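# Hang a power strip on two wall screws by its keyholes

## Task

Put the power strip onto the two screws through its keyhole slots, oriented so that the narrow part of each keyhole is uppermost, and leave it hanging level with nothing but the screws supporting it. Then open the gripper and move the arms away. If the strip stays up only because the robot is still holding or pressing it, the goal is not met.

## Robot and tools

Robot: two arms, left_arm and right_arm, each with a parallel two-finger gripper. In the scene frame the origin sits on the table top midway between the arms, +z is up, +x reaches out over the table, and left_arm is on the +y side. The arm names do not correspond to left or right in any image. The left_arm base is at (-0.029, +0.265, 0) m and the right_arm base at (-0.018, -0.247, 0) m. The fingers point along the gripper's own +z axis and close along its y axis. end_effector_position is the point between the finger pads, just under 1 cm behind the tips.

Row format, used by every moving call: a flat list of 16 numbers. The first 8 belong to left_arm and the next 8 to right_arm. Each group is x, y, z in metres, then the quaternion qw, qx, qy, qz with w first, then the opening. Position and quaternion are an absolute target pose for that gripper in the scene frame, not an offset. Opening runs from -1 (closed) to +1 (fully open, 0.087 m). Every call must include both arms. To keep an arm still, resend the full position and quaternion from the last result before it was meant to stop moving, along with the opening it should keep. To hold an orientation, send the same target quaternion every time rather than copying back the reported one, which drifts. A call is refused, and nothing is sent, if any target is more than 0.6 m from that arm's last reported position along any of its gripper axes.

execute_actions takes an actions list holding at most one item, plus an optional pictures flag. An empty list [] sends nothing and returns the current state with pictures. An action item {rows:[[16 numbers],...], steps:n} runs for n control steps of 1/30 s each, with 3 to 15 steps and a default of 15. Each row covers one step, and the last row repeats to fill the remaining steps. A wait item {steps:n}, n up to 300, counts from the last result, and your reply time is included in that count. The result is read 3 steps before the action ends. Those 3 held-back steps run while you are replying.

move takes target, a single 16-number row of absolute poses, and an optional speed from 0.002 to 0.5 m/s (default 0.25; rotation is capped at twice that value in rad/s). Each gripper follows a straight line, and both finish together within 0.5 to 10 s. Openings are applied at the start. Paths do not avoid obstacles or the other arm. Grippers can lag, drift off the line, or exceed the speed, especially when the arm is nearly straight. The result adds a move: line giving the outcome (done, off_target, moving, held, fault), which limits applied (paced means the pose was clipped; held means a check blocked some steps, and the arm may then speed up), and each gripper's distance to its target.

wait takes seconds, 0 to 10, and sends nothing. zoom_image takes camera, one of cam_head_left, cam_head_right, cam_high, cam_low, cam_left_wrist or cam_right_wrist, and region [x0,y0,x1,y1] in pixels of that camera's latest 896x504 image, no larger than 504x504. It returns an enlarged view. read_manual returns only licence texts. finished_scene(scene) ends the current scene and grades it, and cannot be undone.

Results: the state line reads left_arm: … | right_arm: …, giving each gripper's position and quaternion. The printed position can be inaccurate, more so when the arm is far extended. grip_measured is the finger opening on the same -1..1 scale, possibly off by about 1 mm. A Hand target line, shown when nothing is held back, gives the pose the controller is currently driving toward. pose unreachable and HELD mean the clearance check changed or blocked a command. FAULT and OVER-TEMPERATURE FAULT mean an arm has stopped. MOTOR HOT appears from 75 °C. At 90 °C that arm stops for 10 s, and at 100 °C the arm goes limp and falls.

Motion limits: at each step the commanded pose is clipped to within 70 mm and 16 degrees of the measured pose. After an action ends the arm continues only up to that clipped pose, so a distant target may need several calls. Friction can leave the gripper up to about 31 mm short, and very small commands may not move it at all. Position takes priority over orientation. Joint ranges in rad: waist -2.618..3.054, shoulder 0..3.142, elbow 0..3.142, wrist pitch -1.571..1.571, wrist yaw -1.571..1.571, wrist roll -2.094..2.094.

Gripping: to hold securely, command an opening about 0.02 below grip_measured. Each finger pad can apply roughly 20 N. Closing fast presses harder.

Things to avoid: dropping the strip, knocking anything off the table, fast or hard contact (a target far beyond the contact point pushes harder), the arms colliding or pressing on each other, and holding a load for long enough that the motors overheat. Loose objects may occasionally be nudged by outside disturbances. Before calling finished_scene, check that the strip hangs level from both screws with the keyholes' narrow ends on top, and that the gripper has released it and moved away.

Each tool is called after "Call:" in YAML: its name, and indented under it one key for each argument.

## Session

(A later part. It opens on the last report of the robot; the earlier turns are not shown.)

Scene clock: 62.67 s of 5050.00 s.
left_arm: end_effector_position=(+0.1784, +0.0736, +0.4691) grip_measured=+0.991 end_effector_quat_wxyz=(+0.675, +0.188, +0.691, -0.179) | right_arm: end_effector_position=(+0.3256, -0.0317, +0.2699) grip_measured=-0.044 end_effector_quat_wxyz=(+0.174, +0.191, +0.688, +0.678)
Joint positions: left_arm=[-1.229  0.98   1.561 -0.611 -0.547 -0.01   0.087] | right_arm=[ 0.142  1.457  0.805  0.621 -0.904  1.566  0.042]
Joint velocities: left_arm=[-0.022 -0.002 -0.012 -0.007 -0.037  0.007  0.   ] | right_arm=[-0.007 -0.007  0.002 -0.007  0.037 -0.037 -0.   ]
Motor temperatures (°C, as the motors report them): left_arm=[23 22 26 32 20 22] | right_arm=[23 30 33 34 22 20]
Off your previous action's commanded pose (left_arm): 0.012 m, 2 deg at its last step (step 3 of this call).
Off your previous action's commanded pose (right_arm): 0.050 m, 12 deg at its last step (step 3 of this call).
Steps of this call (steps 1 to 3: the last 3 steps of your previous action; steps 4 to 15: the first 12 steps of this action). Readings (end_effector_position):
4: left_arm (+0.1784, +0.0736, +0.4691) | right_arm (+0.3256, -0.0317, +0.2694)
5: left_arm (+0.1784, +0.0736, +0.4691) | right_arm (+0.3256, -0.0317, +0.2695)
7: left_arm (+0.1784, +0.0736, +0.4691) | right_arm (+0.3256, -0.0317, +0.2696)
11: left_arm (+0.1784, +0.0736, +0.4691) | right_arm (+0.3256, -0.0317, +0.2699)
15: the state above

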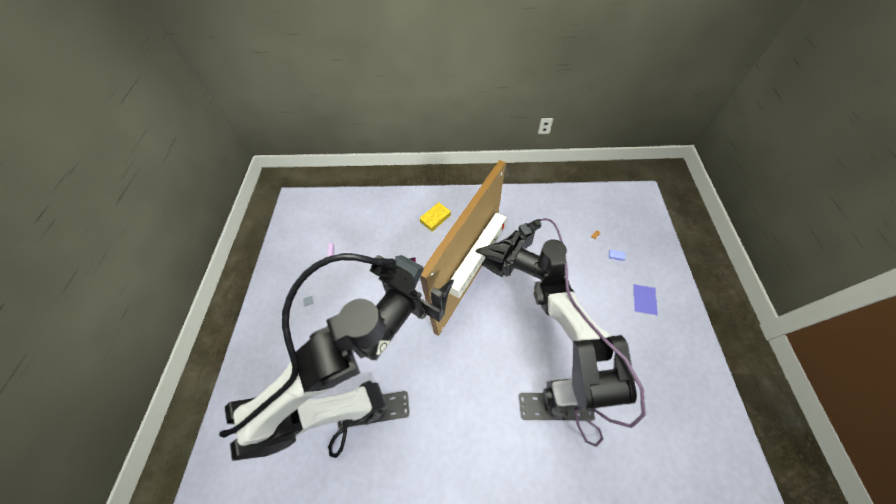

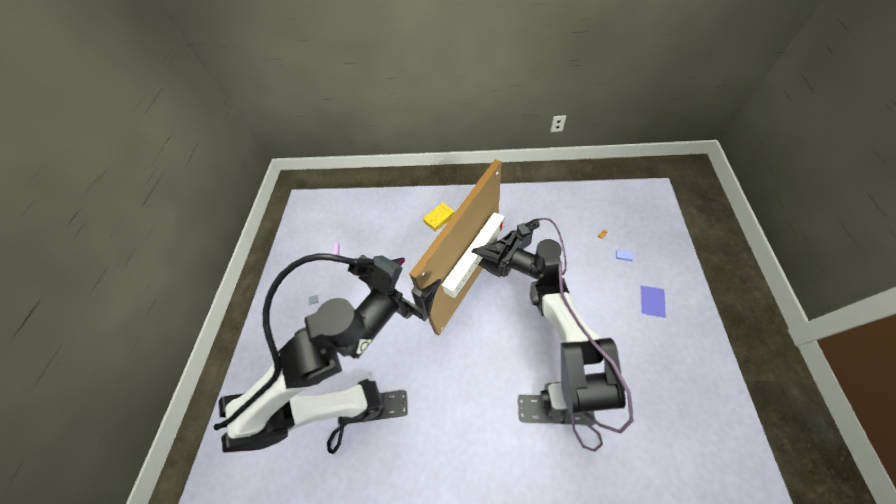

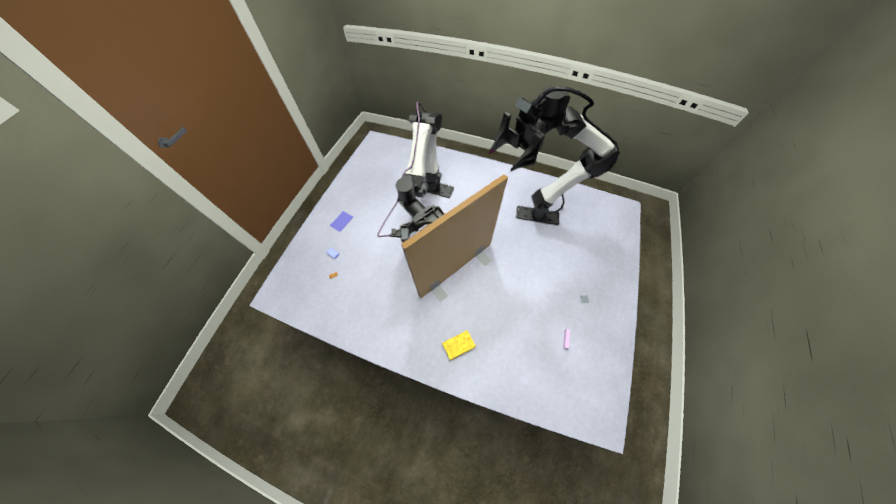

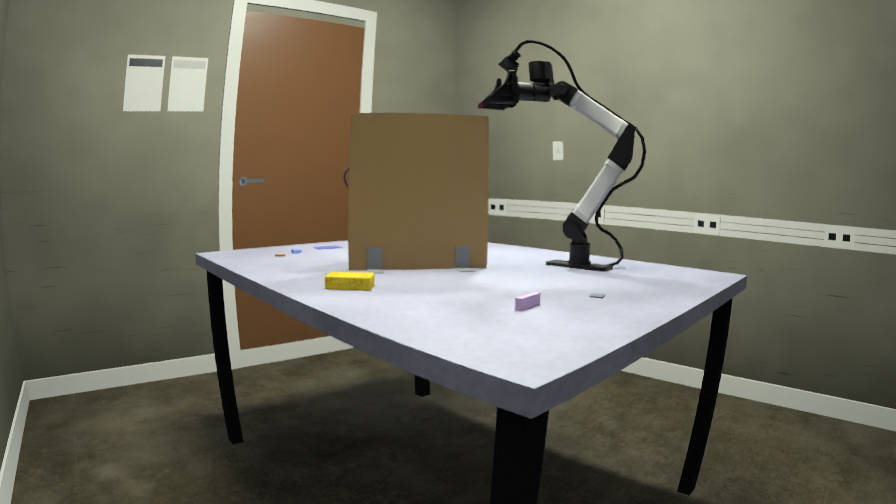

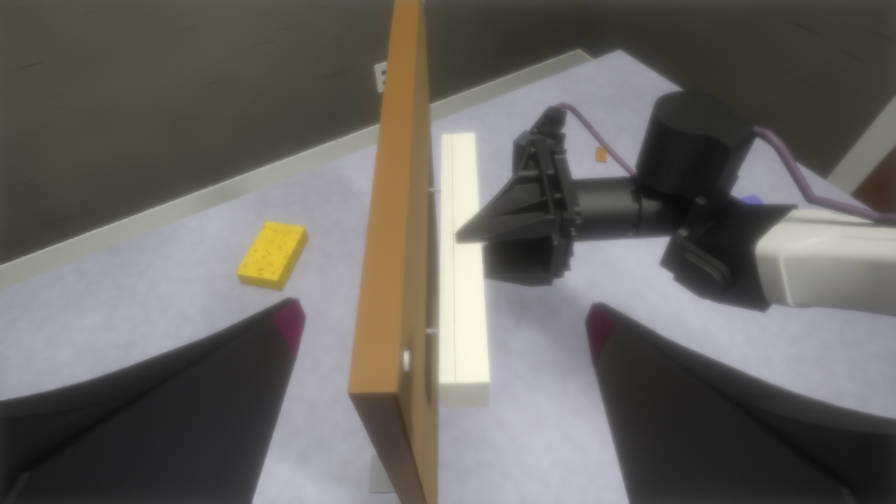

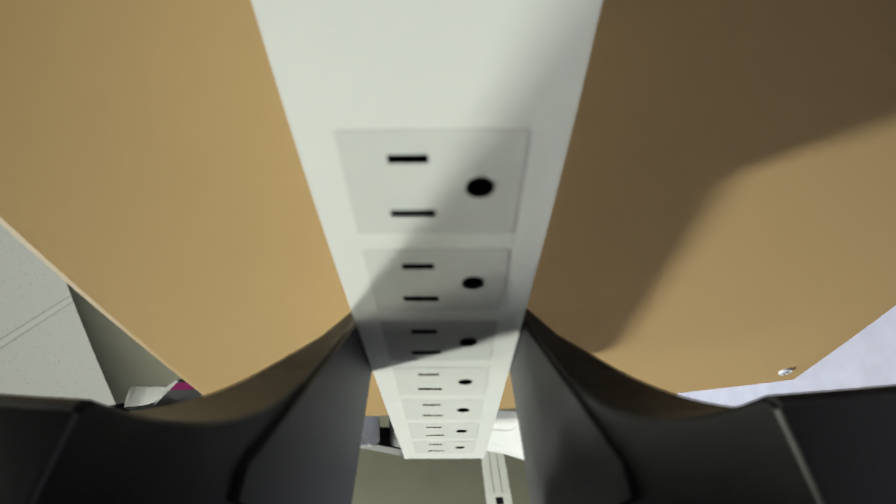

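Continue upward sweep with lighter press.

Call:
execute_actions:
  actions:
    - {"rows":[[0.18,0.07,0.48,0.683,0.183,0.683,-0.183,1,0.326,-0.027,0.324,0.236,0.13,0.65,0.714,-0.5]],"steps":15}

Call:
execute_actions:
  actions:
    - {"rows":[[0.18,0.07,0.48,0.683,0.183,0.683,-0.183,1,0.326,-0.027,0.328,0.236,0.13,0.65,0.714,-0.5]],"steps":15}

Call:
execute_actions:
  actions:
    - {"rows":[[0.18,0.07,0.48,0.683,0.183,0.683,-0.183,1,0.326,-0.027,0.332,0.236,0.13,0.65,0.714,-0.5]],"steps":15}

Call:
execute_actions:
  actions:
    - {"rows":[[0.18,0.07,0.48,0.683,0.183,0.683,-0.183,1,0.326,-0.027,0.336,0.236,0.13,0.65,0.714,-0.5]],"steps":15}

Scene clock: 63.23 s of 5050.00 s.
left_arm: end_effector_position=(+0.1784, +0.0736, +0.4691) grip_measured=+0.991 end_effector_quat_wxyz=(+0.675, +0.188, +0.691, -0.179) | right_arm: end_effector_position=(+0.3255, -0.0317, +0.2699) grip_measured=-0.044 end_effector_quat_wxyz=(+0.174, +0.191, +0.688, +0.678)
Joint positions: left_arm=[-1.229  0.98   1.561 -0.611 -0.547 -0.01   0.087] | right_arm=[ 0.142  1.457  0.805  0.621 -0.904  1.566  0.042]
Joint velocities: left_arm=[ 0.002  0.007 -0.012 -0.022 -0.007  0.022  0.001] | right_arm=[-0.002 -0.002  0.002 -0.007  0.11  -0.037  0.001]
Motor temperatures (°C, as the motors report them): left_arm=[23 22 26 33 20 22] | right_arm=[23 30 33 34 22 20]
Off your previous action's commanded pose (left_arm): 0.012 m, 2 deg at its last step (step 3 of this call).
Off your previous action's commanded pose (right_arm): 0.047 m, 12 deg at its last step (step 3 of this call).
Steps of this call (steps 1 to 3: the last 3 steps of your previous action; steps 4 to 5: nothing new was sent; steps 6 to 17: the first 12 steps of this action). Readings (end_effector_position):
6: left_arm (+0.1784, +0.0736, +0.4691) | right_arm (+0.3255, -0.0317, +0.2699)
7: left_arm (+0.1784, +0.0736, +0.4691) | right_arm (+0.3255, -0.0317, +0.2699)
9: left_arm (+0.1784, +0.0736, +0.4691) | right_arm (+0.3255, -0.0317, +0.2699)
13: left_arm (+0.1784, +0.0736, +0.4691) | right_arm (+0.3255, -0.0317, +0.2699)
17: the state above

Scene clock: 63.73 s of 5050.00 s.
left_arm: end_effector_position=(+0.1784, +0.0736, +0.4691) grip_measured=+0.991 end_effector_quat_wxyz=(+0.675, +0.188, +0.691, -0.179) | right_arm: end_effector_position=(+0.3255, -0.0317, +0.2699) grip_measured=-0.044 end_effector_quat_wxyz=(+0.174, +0.191, +0.688, +0.678)
Joint positions: left_arm=[-1.229  0.98   1.561 -0.611 -0.547 -0.01   0.087] | right_arm=[ 0.142  1.457  0.805  0.621 -0.904  1.566  0.042]
Joint velocities: left_arm=[ 0.007 -0.007  0.012  0.022 -0.095  0.022  0.002] | right_arm=[-0.002 -0.022 -0.002  0.081  0.007  0.066  0.   ]
Motor temperatures (°C, as the motors report them): left_arm=[23 22 26 33 20 22] | right_arm=[23 30 33 34 22 20]
Off your previous action's commanded pose (left_arm): 0.012 m, 2 deg at its last step (step 3 of this call).
Off your previous action's commanded pose (right_arm): 0.054 m, 12 deg at its last step (step 3 of this call).
Steps of this call (steps 1 to 3: the last 3 steps of your previous action; steps 4 to 15: the first 12 steps of this action). Readings (end_effector_position):
4: left_arm (+0.1784, +0.0736, +0.4691) | right_arm (+0.3255, -0.0317, +0.2699)
5: left_arm (+0.1784, +0.0736, +0.4691) | right_arm (+0.3255, -0.0317, +0.2699)
7: left_arm (+0.1784, +0.0736, +0.4691) | right_arm (+0.3255, -0.0317, +0.2699)
11: left_arm (+0.1784, +0.0736, +0.4691) | right_arm (+0.3255, -0.0317, +0.2699)
15: the state above

Scene clock: 64.23 s of 5050.00 s.
left_arm: end_effector_position=(+0.1784, +0.0736, +0.4691) grip_measured=+0.991 end_effector_quat_wxyz=(+0.675, +0.188, +0.691, -0.179) | right_arm: end_effector_position=(+0.3255, -0.0317, +0.2698) grip_measured=-0.044 end_effector_quat_wxyz=(+0.174, +0.191, +0.688, +0.678)
Joint positions: left_arm=[-1.229  0.98   1.561 -0.611 -0.547 -0.01   0.087] | right_arm=[ 0.142  1.457  0.805  0.62  -0.904  1.566  0.042]
Joint velocities: left_arm=[ 0.007 -0.012  0.012 -0.051 -0.081 -0.022 -0.   ] | right_arm=[ 0.017 -0.012  0.007 -0.095  0.007 -0.037  0.001]
Motor temperatures (°C, as the motors report them): left_arm=[23 22 26 33 20 22] | right_arm=[23 30 33 34 22 20]
Off your previous action's commanded pose (left_arm): 0.012 m, 2 deg at its last step (step 3 of this call).
Off your previous action's commanded pose (right_arm): 0.058 m, 12 deg at its last step (step 3 of this call).
Steps of this call (steps 1 to 3: the last 3 steps of your previous action; steps 4 to 15: the first 12 steps of this action). Readings (end_effector_position):
4: left_arm (+0.1784, +0.0736, +0.4691) | right_arm (+0.3255, -0.0317, +0.2698)
5: left_arm (+0.1784, +0.0736, +0.4691) | right_arm (+0.3255, -0.0317, +0.2698)
7: left_arm (+0.1784, +0.0736, +0.4691) | right_arm (+0.3255, -0.0317, +0.2698)
11: left_arm (+0.1784, +0.0736, +0.4691) | right_arm (+0.3255, -0.0317, +0.2698)
15: the state above

Scene clock: 64.73 s of 5050.00 s.
left_arm: end_effector_position=(+0.1784, +0.0736, +0.4691) grip_measured=+0.991 end_effector_quat_wxyz=(+0.675, +0.188, +0.691, -0.179) | right_arm: end_effector_position=(+0.3255, -0.0317, +0.2697) grip_measured=-0.044 end_effector_quat_wxyz=(+0.173, +0.191, +0.688, +0.678)
Joint positions: left_arm=[-1.229  0.98   1.561 -0.611 -0.547 -0.01   0.087] | right_arm=[ 0.142  1.457  0.805  0.62  -0.904  1.566  0.042]
Joint velocities: left_arm=[ 0.002 -0.012 -0.022 -0.022 -0.022 -0.007 -0.002] | right_arm=[ 0.002  0.002 -0.007  0.007 -0.051 -0.022 -0.001]
Motor temperatures (°C, as the motors report them): left_arm=[23 22 26 33 20 22] | right_arm=[23 30 33 34 22 20]
Off your previous action's commanded pose (left_arm): 0.012 m, 2 deg at its last step (step 3 of this call).
Off your previous action's commanded pose (right_arm): 0.062 m, 12 deg at its last step (step 3 of this call).
Steps of this call (steps 1 to 3: the last 3 steps of your previous action; steps 4 to 15: the first 12 steps of this action). Readings (end_effector_position):
4: left_arm (+0.1784, +0.0736, +0.4691) | right_arm (+0.3255, -0.0317, +0.2697)
5: left_arm (+0.1784, +0.0736, +0.4691) | right_arm (+0.3255, -0.0317, +0.2697)
7: left_arm (+0.1784, +0.0736, +0.4691) | right_arm (+0.3255, -0.0317, +0.2697)
11: left_arm (+0.1784, +0.0736, +0.4691) | right_arm (+0.3255, -0.0317, +0.2697)
15: the state above

Call:
execute_actions:
  actions:
    - {"rows":[[0.18,0.07,0.48,0.683,0.183,0.683,-0.183,1,0.342,-0.016,0.312,0.232,0.134,0.65,0.714,-0.5]],"steps":15}

Call:
execute_actions:
  actions:
    - {"rows":[[0.18,0.07,0.48,0.683,0.183,0.683,-0.183,1,0.348,-0.012,0.312,0.232,0.134,0.65,0.714,-0.5]],"steps":15}

Scene clock: 65.23 s of 5050.00 s.
left_arm: end_effector_position=(+0.1784, +0.0736, +0.4691) grip_measured=+0.991 end_effector_quat_wxyz=(+0.675, +0.188, +0.691, -0.179) | right_arm: end_effector_position=(+0.3265, -0.0295, +0.2686) grip_measured=-0.044 end_effector_quat_wxyz=(+0.170, +0.178, +0.684, +0.686)
Joint positions: left_arm=[-1.229  0.98   1.561 -0.611 -0.547 -0.01   0.087] | right_arm=[ 0.143  1.49   0.805  0.686 -0.927  1.582  0.042]
Joint velocities: left_arm=[-0.012  0.007 -0.007 -0.007 -0.095  0.022  0.   ] | right_arm=[-0.007  0.017 -0.007  0.066 -0.037 -0.037 -0.001]
Motor temperatures (°C, as the motors report them): left_arm=[23 22 26 33 20 22] | right_arm=[23 30 34 34 22 20]
Off your previous action's commanded pose (left_arm): 0.012 m, 2 deg at its last step (step 3 of this call).
Off your previous action's commanded pose (right_arm): 0.066 m, 12 deg at its last step (step 3 of this call).
Steps of this call (steps 1 to 3: the last 3 steps of your previous action; steps 4 to 15: the first 12 steps of this action). Readings (end_effector_position):
4: left_arm (+0.1784, +0.0736, +0.4691) | right_arm (+0.3258, -0.0312, +0.2688)
5: left_arm (+0.1784, +0.0736, +0.4691) | right_arm (+0.3258, -0.0308, +0.2684)
7: left_arm (+0.1784, +0.0736, +0.4691) | right_arm (+0.3261, -0.0303, +0.2684)
11: left_arm (+0.1784, +0.0736, +0.4691) | right_arm (+0.3264, -0.0297, +0.2685)
15: the state above

Scene clock: 65.73 s of 5050.00 s.
left_arm: end_effector_position=(+0.1784, +0.0736, +0.4691) grip_measured=+0.991 end_effector_quat_wxyz=(+0.675, +0.188, +0.691, -0.179) | right_arm: end_effector_position=(+0.3284, -0.0275, +0.2684) grip_measured=-0.044 end_effector_quat_wxyz=(+0.163, +0.171, +0.686, +0.688)
Joint positions: left_arm=[-1.229  0.98   1.561 -0.611 -0.547 -0.01   0.087] | right_arm=[ 0.143  1.513  0.824  0.691 -0.948  1.584  0.042]
Joint velocities: left_arm=[-0.012 -0.002  0.002 -0.007  0.037 -0.022  0.001] | right_arm=[ 0.012  0.012  0.007  0.007  0.007  0.022 -0.001]
Motor temperatures (°C, as the motors report them): left_arm=[23 22 26 33 20 22] | right_arm=[23 30 34 34 22 20]
Off your previous action's commanded pose (left_arm): 0.012 m, 2 deg at its last step (step 3 of this call).
Off your previous action's commanded pose (right_arm): 0.048 m, 10 deg at its last step (step 3 of this call).
Steps of this call (steps 1 to 3: the last 3 steps of your previous action; steps 4 to 15: the first 12 steps of this action). Readings (end_effector_position):
4: left_arm (+0.1784, +0.0736, +0.4691) | right_arm (+0.3271, -0.0293, +0.2686)
5: left_arm (+0.1784, +0.0736, +0.4691) | right_arm (+0.3276, -0.0288, +0.2685)
7: left_arm (+0.1784, +0.0736, +0.4691) | right_arm (+0.3283, -0.0279, +0.2685)
11: left_arm (+0.1784, +0.0736, +0.4691) | right_arm (+0.3284, -0.0276, +0.2685)
15: the state above

Call:
execute_actions:
  actions:
    - {"rows":[[0.18,0.07,0.48,0.683,0.183,0.683,-0.183,1,0.328,-0.022,0.316,0.22,0.135,0.655,0.714,-0.5]],"steps":15}

Call:
execute_actions:
  actions:
    - {"rows":[[0.18,0.07,0.48,0.683,0.183,0.683,-0.183,1,0.326,-0.02,0.322,0.215,0.145,0.655,0.714,-0.5]],"steps":15}

Call:
execute_actions:
  actions:
    - {"rows":[[0.18,0.07,0.48,0.683,0.183,0.683,-0.183,1,0.326,-0.02,0.328,0.21,0.15,0.655,0.714,-0.5]],"steps":15}

Scene clock: 66.23 s of 5050.00 s.
left_arm: end_effector_position=(+0.1784, +0.0736, +0.4691) grip_measured=+0.991 end_effector_quat_wxyz=(+0.675, +0.188, +0.691, -0.179) | right_arm: end_effector_position=(+0.3283, -0.0280, +0.2690) grip_measured=-0.045 end_effector_quat_wxyz=(+0.164, +0.174, +0.686, +0.687)
Joint positions: left_arm=[-1.229  0.98   1.561 -0.611 -0.547 -0.01   0.087] | right_arm=[ 0.143  1.504  0.824  0.676 -0.941  1.58   0.042]
Joint velocities: left_arm=[ 0.007 -0.002  0.002  0.007  0.051  0.037 -0.001] | right_arm=[-0.002  0.002  0.002  0.022  0.022 -0.037 -0.   ]
Motor temperatures (°C, as the motors report them): left_arm=[23 22 26 33 20 22] | right_arm=[23 30 34 34 22 20]
Off your previous action's commanded pose (left_arm): 0.012 m, 2 deg at its last step (step 3 of this call).
Off your previous action's commanded pose (right_arm): 0.050 m, 10 deg at its last step (step 3 of this call).
Steps of this call (steps 1 to 3: the last 3 steps of your previous action; steps 4 to 15: the first 12 steps of this action). Readings (end_effector_position):
4: left_arm (+0.1784, +0.0736, +0.4691) | right_arm (+0.3280, -0.0276, +0.2690)
5: left_arm (+0.1784, +0.0736, +0.4691) | right_arm (+0.3281, -0.0278, +0.2692)
7: left_arm (+0.1784, +0.0736, +0.4691) | right_arm (+0.3282, -0.0279, +0.2691)
11: left_arm (+0.1784, +0.0736, +0.4691) | right_arm (+0.3283, -0.0280, +0.2691)
15: the state above

Scene clock: 66.73 s of 5050.00 s.
left_arm: end_effector_position=(+0.1784, +0.0736, +0.4691) grip_measured=+0.991 end_effector_quat_wxyz=(+0.675, +0.188, +0.691, -0.179) | right_arm: end_effector_position=(+0.3283, -0.0278, +0.2694) grip_measured=-0.045 end_effector_quat_wxyz=(+0.167, +0.186, +0.689, +0.680)
Joint positions: left_arm=[-1.229  0.98   1.561 -0.611 -0.547 -0.01   0.087] | right_arm=[ 0.149  1.483  0.824  0.629 -0.914  1.57   0.042]
Joint velocities: left_arm=[-0.022 -0.017 -0.002 -0.066 -0.051  0.007 -0.   ] | right_arm=[-0.012 -0.012 -0.002  0.007  0.037  0.007  0.   ]
Motor temperatures (°C, as the motors report them): left_arm=[23 22 26 33 20 22] | right_arm=[23 30 34 35 22 20]
Off your previous action's commanded pose (left_arm): 0.012 m, 2 deg at its last step (step 3 of this call).
Off your previous action's commanded pose (right_arm): 0.047 m, 9 deg at its last step (step 3 of this call).
Steps of this call (steps 1 to 3: the last 3 steps of your previous action; steps 4 to 15: the first 12 steps of this action). Readings (end_effector_position):
4: left_arm (+0.1784, +0.0736, +0.4691) | right_arm (+0.3280, -0.0278, +0.2694)
5: left_arm (+0.1784, +0.0736, +0.4691) | right_arm (+0.3281, -0.0278, +0.2696)
7: left_arm (+0.1784, +0.0736, +0.4691) | right_arm (+0.3281, -0.0277, +0.2696)
11: left_arm (+0.1784, +0.0736, +0.4691) | right_arm (+0.3282, -0.0278, +0.2695)
15: the state above

Scene clock: 67.23 s of 5050.00 s.
left_arm: end_effector_position=(+0.1784, +0.0736, +0.4691) grip_measured=+0.991 end_effector_quat_wxyz=(+0.675, +0.188, +0.691, -0.179) | right_arm: end_effector_position=(+0.3278, -0.0275, +0.2686) grip_measured=-0.045 end_effector_quat_wxyz=(+0.164, +0.196, +0.691, +0.676)
Joint positions: left_arm=[-1.229  0.98   1.561 -0.611 -0.547 -0.01   0.087] | right_arm=[ 0.153  1.471  0.824  0.595 -0.9    1.57   0.042]
Joint velocities: left_arm=[ 0.017  0.002 -0.007  0.037  0.022  0.007  0.   ] | right_arm=[-0.002 -0.017 -0.002 -0.037  0.022 -0.037  0.001]
Motor temperatures (°C, as the motors report them): left_arm=[23 22 26 33 20 22] | right_arm=[23 30 34 35 22 20]
Off your previous action's commanded pose (left_arm): 0.012 m, 2 deg at its last step (step 3 of this call).
Off your previous action's commanded pose (right_arm): 0.053 m, 9 deg at its last step (step 3 of this call).
Steps of this call (steps 1 to 3: the last 3 steps of your previous action; steps 4 to 15: the first 12 steps of this action). Readings (end_effector_position):
4: left_arm (+0.1784, +0.0736, +0.4691) | right_arm (+0.3282, -0.0278, +0.2694)
5: left_arm (+0.1784, +0.0736, +0.4691) | right_arm (+0.3281, -0.0278, +0.2692)
7: left_arm (+0.1784, +0.0736, +0.4691) | right_arm (+0.3278, -0.0275, +0.2690)
11: left_arm (+0.1784, +0.0736, +0.4691) | right_arm (+0.3278, -0.0275, +0.2686)
15: the state above

Parallel at n=.140: near may be in. Push.

Call:
execute_actions:
  actions:
    - {"rows":[[0.18,0.07,0.48,0.683,0.183,0.683,-0.183,1,0.34,-0.012,0.318,0.232,0.138,0.65,0.714,-0.5]],"steps":15}

Call:
execute_actions:
  actions:
    - {"rows":[[0.18,0.07,0.48,0.683,0.183,0.683,-0.183,1,0.343,-0.01,0.318,0.232,0.138,0.65,0.714,-0.5]],"steps":15}
  pictures: true

Scene clock: 67.73 s of 5050.00 s.
left_arm: end_effector_position=(+0.1784, +0.0736, +0.4691) grip_measured=+0.991 end_effector_quat_wxyz=(+0.675, +0.188, +0.691, -0.179) | right_arm: end_effector_position=(+0.3279, -0.0269, +0.2684) grip_measured=-0.045 end_effector_quat_wxyz=(+0.164, +0.195, +0.691, +0.677)
Joint positions: left_arm=[-1.229  0.98   1.561 -0.611 -0.547 -0.01   0.087] | right_arm=[ 0.154  1.473  0.824  0.601 -0.9    1.569  0.042]
Joint velocities: left_arm=[-0.007  0.007 -0.002 -0.007 -0.022  0.007 -0.001] | right_arm=[-0.012 -0.002 -0.007 -0.007  0.007  0.081  0.   ]
Motor temperatures (°C, as the motors report them): left_arm=[23 22 26 33 20 22] | right_arm=[23 30 34 35 22 20]
Off your previous action's commanded pose (left_arm): 0.012 m, 2 deg at its last step (step 3 of this call).
Off your previous action's commanded pose (right_arm): 0.060 m, 10 deg at its last step (step 3 of this call).
Steps of this call (steps 1 to 3: the last 3 steps of your previous action; steps 4 to 15: the first 12 steps of this action). Readings (end_effector_position):
4: left_arm (+0.1784, +0.0736, +0.4691) | right_arm (+0.3279, -0.0271, +0.2684)
5: left_arm (+0.1784, +0.0736, +0.4691) | right_arm (+0.3280, -0.0270, +0.2683)
7: left_arm (+0.1784, +0.0736, +0.4691) | right_arm (+0.3279, -0.0269, +0.2684)
11: left_arm (+0.1784, +0.0736, +0.4691) | right_arm (+0.3279, -0.0269, +0.2684)
15: the state above

Scene clock: 68.23 s of 5050.00 s.
left_arm: end_effector_position=(+0.1784, +0.0736, +0.4691) grip_measured=+0.991 end_effector_quat_wxyz=(+0.675, +0.188, +0.691, -0.179) | right_arm: end_effector_position=(+0.3281, -0.0264, +0.2682) grip_measured=-0.045 end_effector_quat_wxyz=(+0.164, +0.191, +0.690, +0.679)
Joint positions: left_arm=[-1.229  0.98   1.561 -0.611 -0.547 -0.01   0.087] | right_arm=[ 0.154  1.481  0.824  0.616 -0.906  1.571  0.042]
Joint velocities: left_arm=[-0.007  0.017 -0.007 -0.007  0.022  0.037  0.   ] | right_arm=[ 0.002 -0.012 -0.002 -0.066 -0.007 -0.007  0.   ]
Motor temperatures (°C, as the motors report them): left_arm=[23 22 26 33 20 22] | right_arm=[23 30 34 35 22 20]
Off your previous action's commanded pose (left_arm): 0.012 m, 2 deg at its last step (step 3 of this call).
Off your previous action's commanded pose (right_arm): 0.053 m, 12 deg at its last step (step 3 of this call).
Steps of this call (steps 1 to 3: the last 3 steps of your previous action; steps 4 to 15: the first 12 steps of this action). Readings (end_effector_position):
4: left_arm (+0.1784, +0.0736, +0.4691) | right_arm (+0.3280, -0.0268, +0.2682)
5: left_arm (+0.1784, +0.0736, +0.4691) | right_arm (+0.3279, -0.0267, +0.2681)
7: left_arm (+0.1784, +0.0736, +0.4691) | right_arm (+0.3281, -0.0266, +0.2681)
11: left_arm (+0.1784, +0.0736, +0.4691) | right_arm (+0.3281, -0.0265, +0.2682)
15: the state above

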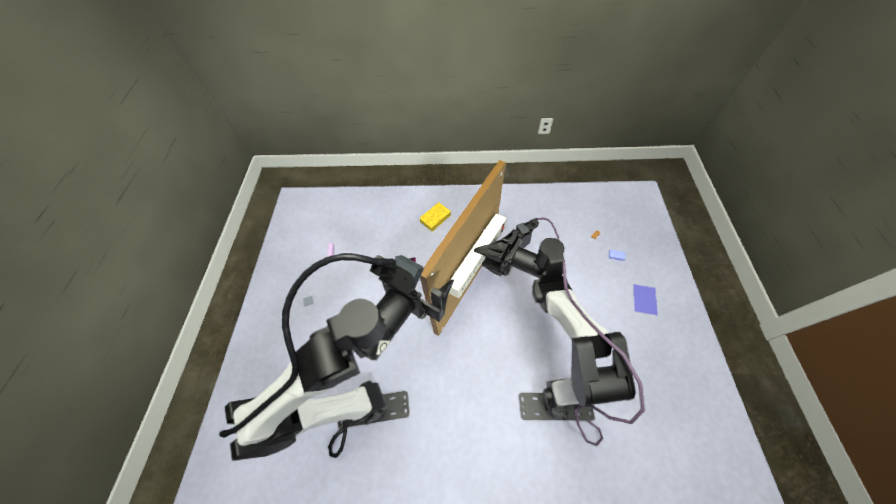

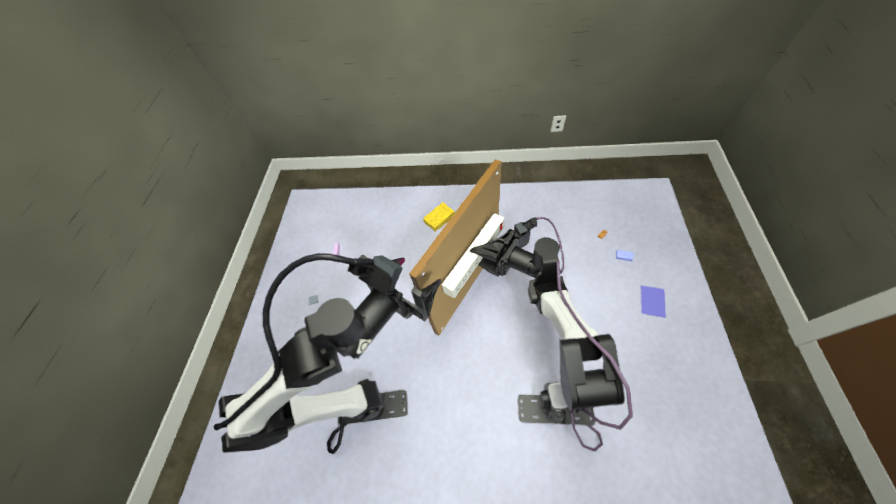

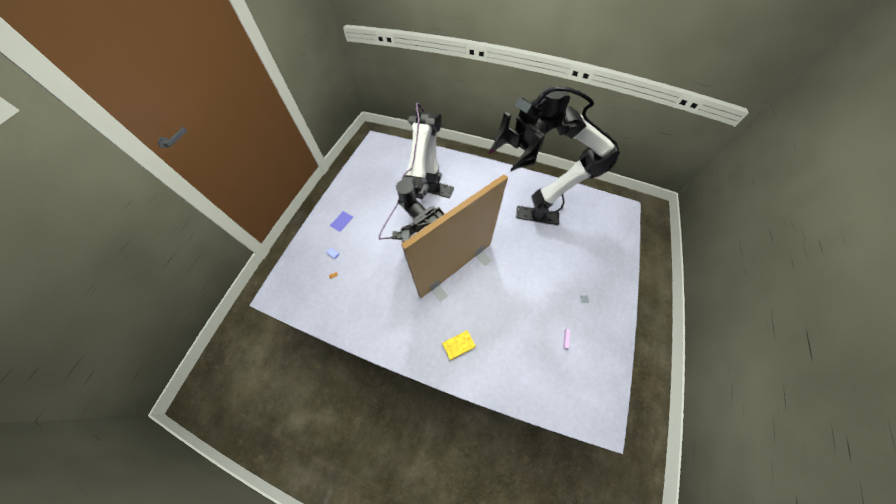

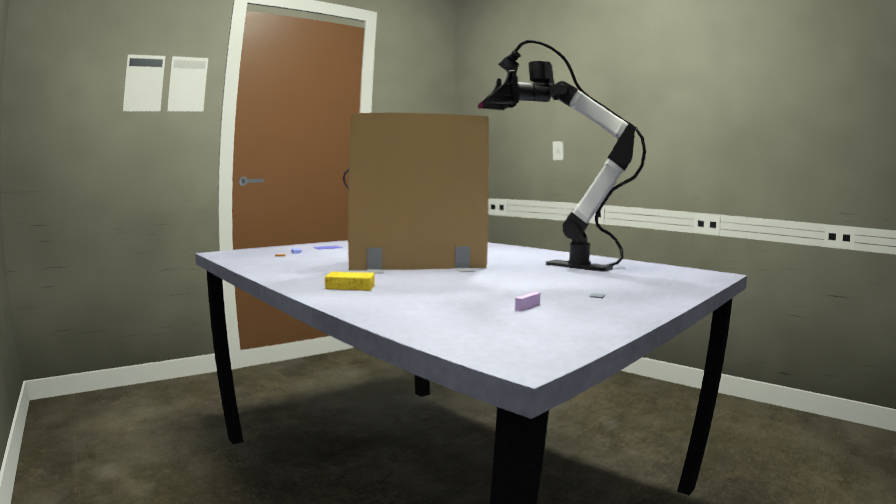

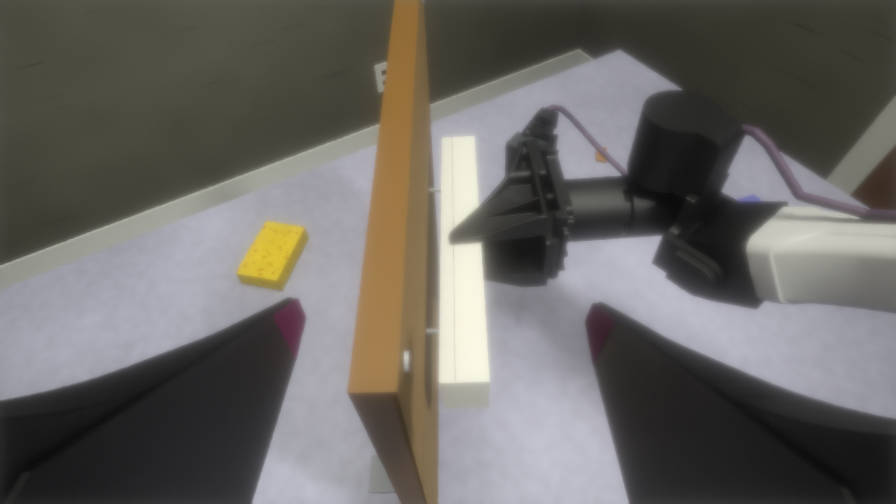

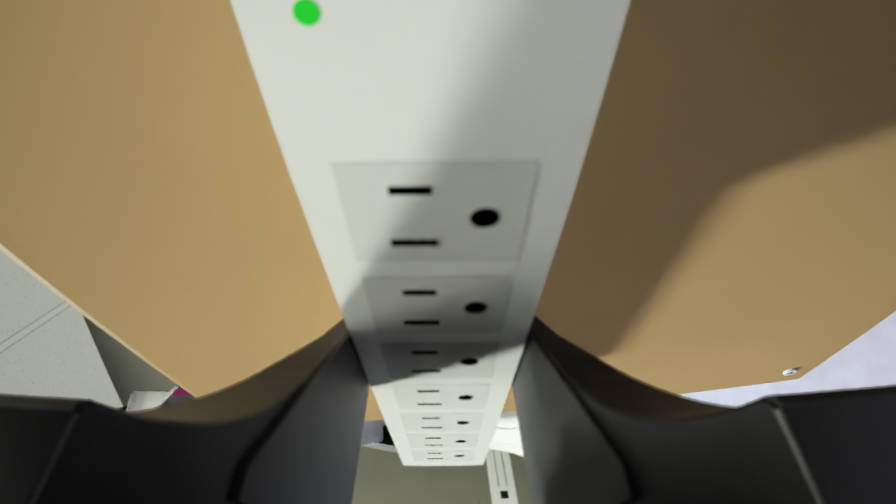

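Call:
execute_actions:
  actions:
    - {"rows":[[0.18,0.07,0.48,0.683,0.183,0.683,-0.183,1,0.329,-0.023,0.32,0.236,0.122,0.65,0.716,-0.5]],"steps":15}

Call:
execute_actions:
  actions:
    - {"rows":[[0.18,0.07,0.48,0.683,0.183,0.683,-0.183,1,0.329,-0.023,0.322,0.244,0.114,0.648,0.716,-0.5]],"steps":15}

Call:
execute_actions:
  actions:
    - {"rows":[[0.18,0.07,0.48,0.683,0.183,0.683,-0.183,1,0.329,-0.023,0.324,0.252,0.106,0.646,0.716,-0.5]],"steps":15}

Scene clock: 68.73 s of 5050.00 s.
left_arm: end_effector_position=(+0.1784, +0.0736, +0.4691) grip_measured=+0.991 end_effector_quat_wxyz=(+0.675, +0.188, +0.691, -0.179) | right_arm: end_effector_position=(+0.3280, -0.0269, +0.2686) grip_measured=-0.045 end_effector_quat_wxyz=(+0.165, +0.189, +0.690, +0.679)
Joint positions: left_arm=[-1.229  0.98   1.561 -0.611 -0.547 -0.01   0.087] | right_arm=[ 0.153  1.481  0.824  0.619 -0.909  1.57   0.042]
Joint velocities: left_arm=[-0.012 -0.017  0.002  0.022 -0.022  0.037  0.   ] | right_arm=[-0.007  0.007 -0.002  0.007  0.022  0.066  0.   ]
Motor temperatures (°C, as the motors report them): left_arm=[23 22 26 33 20 22] | right_arm=[23 30 34 35 22 20]
Off your previous action's commanded pose (left_arm): 0.012 m, 2 deg at its last step (step 3 of this call).
Off your previous action's commanded pose (right_arm): 0.055 m, 12 deg at its last step (step 3 of this call).
Steps of this call (steps 1 to 3: the last 3 steps of your previous action; steps 4 to 15: the first 12 steps of this action). Readings (end_effector_position):
4: left_arm (+0.1784, +0.0736, +0.4691) | right_arm (+0.3280, -0.0269, +0.2683)
5: left_arm (+0.1784, +0.0736, +0.4691) | right_arm (+0.3280, -0.0269, +0.2684)
7: left_arm (+0.1784, +0.0736, +0.4691) | right_arm (+0.3280, -0.0269, +0.2686)
11: left_arm (+0.1784, +0.0736, +0.4691) | right_arm (+0.3280, -0.0269, +0.2686)
15: the state above

Scene clock: 69.23 s of 5050.00 s.
left_arm: end_effector_position=(+0.1784, +0.0736, +0.4691) grip_measured=+0.991 end_effector_quat_wxyz=(+0.675, +0.188, +0.691, -0.179) | right_arm: end_effector_position=(+0.3282, -0.0269, +0.2714) grip_measured=-0.045 end_effector_quat_wxyz=(+0.180, +0.174, +0.688, +0.681)
Joint positions: left_arm=[-1.229  0.98   1.561 -0.611 -0.547 -0.01   0.087] | right_arm=[ 0.153  1.481  0.824  0.644 -0.909  1.55   0.042]
Joint velocities: left_arm=[ 0.007 -0.002  0.007 -0.066  0.037  0.007  0.   ] | right_arm=[ 0.007 -0.007 -0.012  0.037  0.022 -0.022 -0.001]
Motor temperatures (°C, as the motors report them): left_arm=[23 22 26 33 20 22] | right_arm=[23 30 34 35 22 20]
Off your previous action's commanded pose (left_arm): 0.012 m, 2 deg at its last step (step 3 of this call).
Off your previous action's commanded pose (right_arm): 0.052 m, 13 deg at its last step (step 3 of this call).
Steps of this call (steps 1 to 3: the last 3 steps of your previous action; steps 4 to 15: the first 12 steps of this action). Readings (end_effector_position):
4: left_arm (+0.1784, +0.0736, +0.4691) | right_arm (+0.3280, -0.0269, +0.2687)
5: left_arm (+0.1784, +0.0736, +0.4691) | right_arm (+0.3280, -0.0269, +0.2688)
7: left_arm (+0.1784, +0.0736, +0.4691) | right_arm (+0.3280, -0.0269, +0.2692)
11: left_arm (+0.1784, +0.0736, +0.4691) | right_arm (+0.3280, -0.0269, +0.2702)
15: the state above

Scene clock: 69.73 s of 5050.00 s.
left_arm: end_effector_position=(+0.1784, +0.0736, +0.4691) grip_measured=+0.991 end_effector_quat_wxyz=(+0.675, +0.188, +0.691, -0.179) | right_arm: end_effector_position=(+0.3282, -0.0269, +0.2717) grip_measured=-0.045 end_effector_quat_wxyz=(+0.181, +0.173, +0.688, +0.681)
Joint positions: left_arm=[-1.229  0.98   1.561 -0.611 -0.547 -0.01   0.087] | right_arm=[ 0.153  1.481  0.824  0.646 -0.909  1.548  0.042]
Joint velocities: left_arm=[ 0.007  0.002 -0.007  0.022  0.022 -0.081  0.001] | right_arm=[-0.007 -0.002  0.007 -0.037  0.037 -0.037 -0.001]
Motor temperatures (°C, as the motors report them): left_arm=[23 22 26 33 20 22] | right_arm=[23 30 34 35 22 20]
Off your previous action's commanded pose (left_arm): 0.012 m, 2 deg at its last step (step 3 of this call).
Off your previous action's commanded pose (right_arm): 0.050 m, 12 deg at its last step (step 3 of this call).
Steps of this call (steps 1 to 3: the last 3 steps of your previous action; steps 4 to 15: the first 12 steps of this action). Readings (end_effector_position):
4: left_arm (+0.1784, +0.0736, +0.4691) | right_arm (+0.3282, -0.0269, +0.2717)
5: left_arm (+0.1784, +0.0736, +0.4691) | right_arm (+0.3282, -0.0269, +0.2717)
7: left_arm (+0.1784, +0.0736, +0.4691) | right_arm (+0.3282, -0.0269, +0.2717)
11: left_arm (+0.1784, +0.0736, +0.4691) | right_arm (+0.3282, -0.0269, +0.2717)
15: the state above

Far stopped: caught? Push.

Call:
execute_actions:
  actions:
    - {"rows":[[0.18,0.07,0.48,0.683,0.183,0.683,-0.183,1,0.338,-0.016,0.318,0.24,0.118,0.648,0.716,-0.5]],"steps":15}

Call:
execute_actions:
  actions:
    - {"rows":[[0.18,0.07,0.48,0.683,0.183,0.683,-0.183,1,0.343,-0.01,0.318,0.24,0.118,0.648,0.716,-0.5]],"steps":15}
  pictures: true

Scene clock: 70.23 s of 5050.00 s.
left_arm: end_effector_position=(+0.1784, +0.0736, +0.4691) grip_measured=+0.991 end_effector_quat_wxyz=(+0.675, +0.188, +0.691, -0.179) | right_arm: end_effector_position=(+0.3280, -0.0261, +0.2713) grip_measured=-0.045 end_effector_quat_wxyz=(+0.179, +0.170, +0.687, +0.683)
Joint positions: left_arm=[-1.229  0.98   1.561 -0.611 -0.547 -0.01   0.087] | right_arm=[ 0.153  1.489  0.824  0.661 -0.916  1.553  0.042]
Joint velocities: left_arm=[-0.022  0.002 -0.017 -0.007  0.022 -0.022  0.001] | right_arm=[-0.002  0.002  0.002  0.022  0.007  0.007 -0.001]
Motor temperatures (°C, as the motors report them): left_arm=[23 22 27 33 20 22] | right_arm=[23 30 35 36 22 20]
Off your previous action's commanded pose (left_arm): 0.012 m, 2 deg at its last step (step 3 of this call).
Off your previous action's commanded pose (right_arm): 0.052 m, 13 deg at its last step (step 3 of this call).
Steps of this call (steps 1 to 3: the last 3 steps of your previous action; steps 4 to 15: the first 12 steps of this action). Readings (end_effector_position):
4: left_arm (+0.1784, +0.0736, +0.4691) | right_arm (+0.3283, -0.0266, +0.2712)
5: left_arm (+0.1784, +0.0736, +0.4691) | right_arm (+0.3282, -0.0264, +0.2713)
7: left_arm (+0.1784, +0.0736, +0.4691) | right_arm (+0.3281, -0.0263, +0.2713)
11: left_arm (+0.1784, +0.0736, +0.4691) | right_arm (+0.3280, -0.0261, +0.2713)
15: the state above

Scene clock: 70.73 s of 5050.00 s.
left_arm: end_effector_position=(+0.1784, +0.0736, +0.4691) grip_measured=+0.991 end_effector_quat_wxyz=(+0.675, +0.188, +0.691, -0.179) | right_arm: end_effector_position=(+0.3285, -0.0254, +0.2711) grip_measured=-0.045 end_effector_quat_wxyz=(+0.178, +0.165, +0.685, +0.687)
Joint positions: left_arm=[-1.229  0.98   1.561 -0.611 -0.547 -0.01   0.087] | right_arm=[ 0.153  1.501  0.824  0.688 -0.925  1.562  0.042]
Joint velocities: left_arm=[-0.002  0.012  0.002 -0.051 -0.022 -0.007 -0.001] | right_arm=[-0.012  0.017  0.012 -0.022 -0.066  0.037  0.001]
Motor temperatures (°C, as the motors report them): left_arm=[23 22 27 33 20 22] | right_arm=[23 30 35 36 22 20]
Off your previous action's commanded pose (left_arm): 0.012 m, 2 deg at its last step (step 3 of this call).
Off your previous action's commanded pose (right_arm): 0.049 m, 11 deg at its last step (step 3 of this call).
Steps of this call (steps 1 to 3: the last 3 steps of your previous action; steps 4 to 15: the first 12 steps of this action). Readings (end_effector_position):
4: left_arm (+0.1784, +0.0736, +0.4691) | right_arm (+0.3283, -0.0260, +0.2709)
5: left_arm (+0.1784, +0.0736, +0.4691) | right_arm (+0.3282, -0.0259, +0.2709)
7: left_arm (+0.1784, +0.0736, +0.4691) | right_arm (+0.3283, -0.0256, +0.2709)
11: left_arm (+0.1784, +0.0736, +0.4691) | right_arm (+0.3284, -0.0255, +0.2709)
15: the state above

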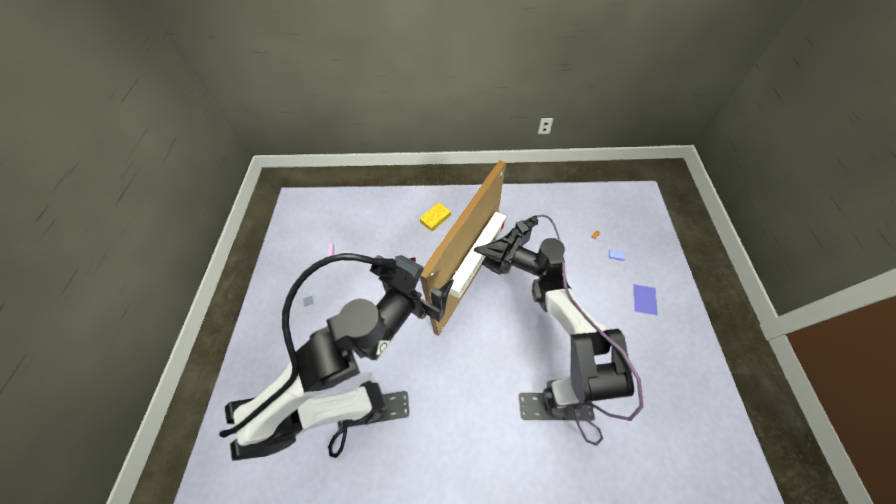

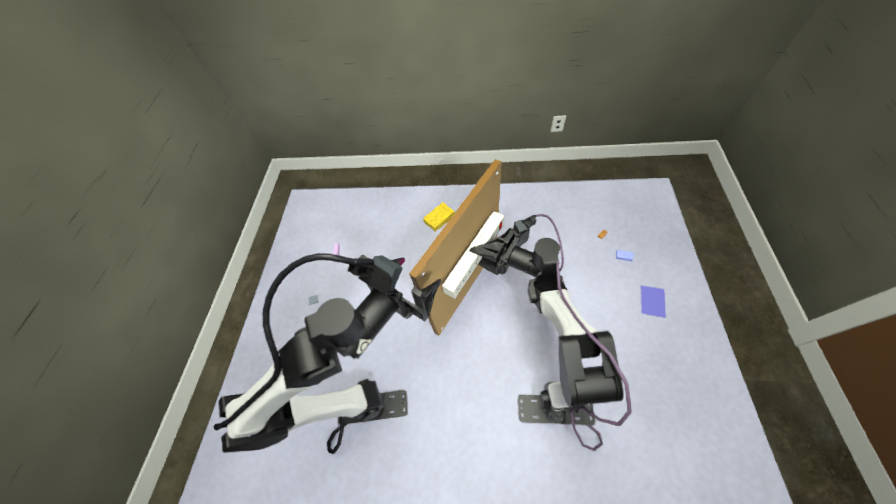

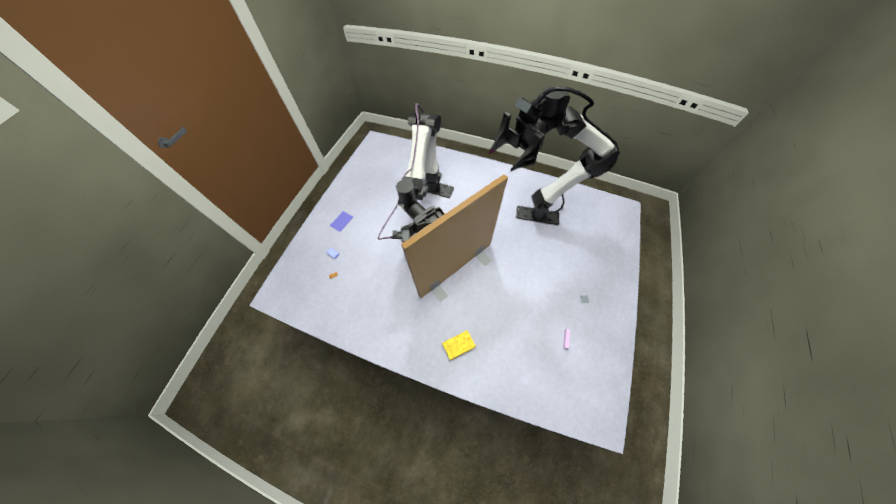

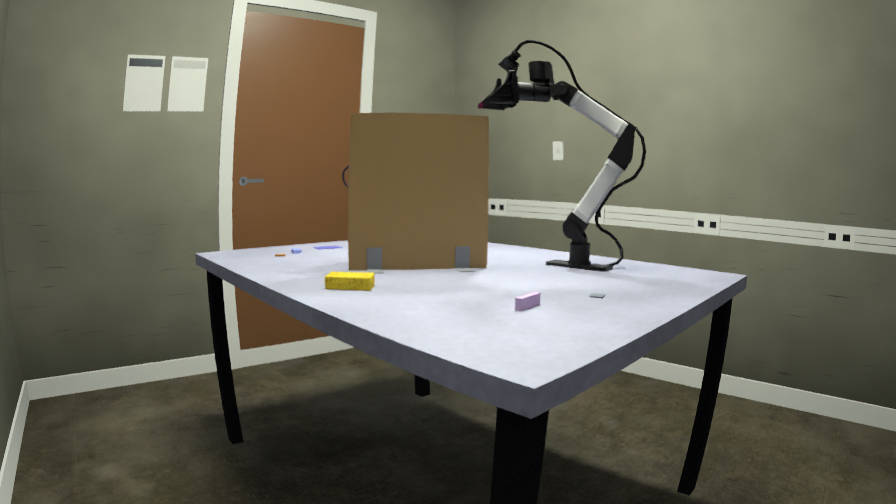

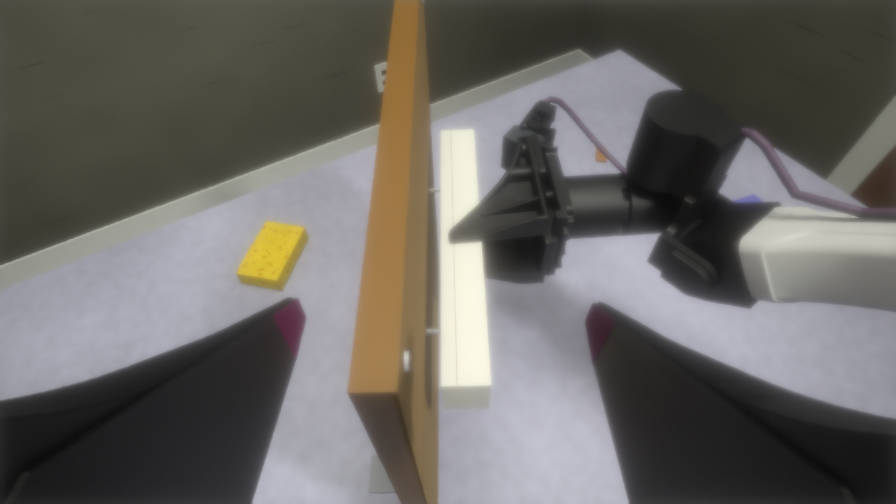

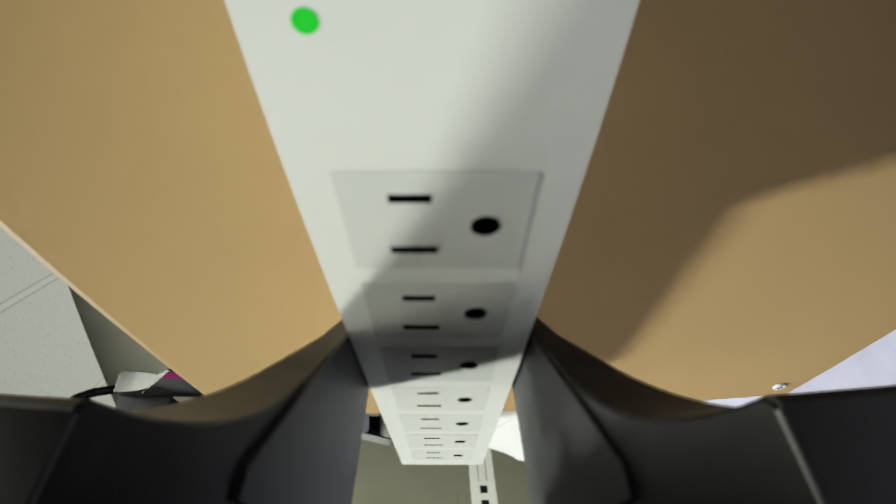

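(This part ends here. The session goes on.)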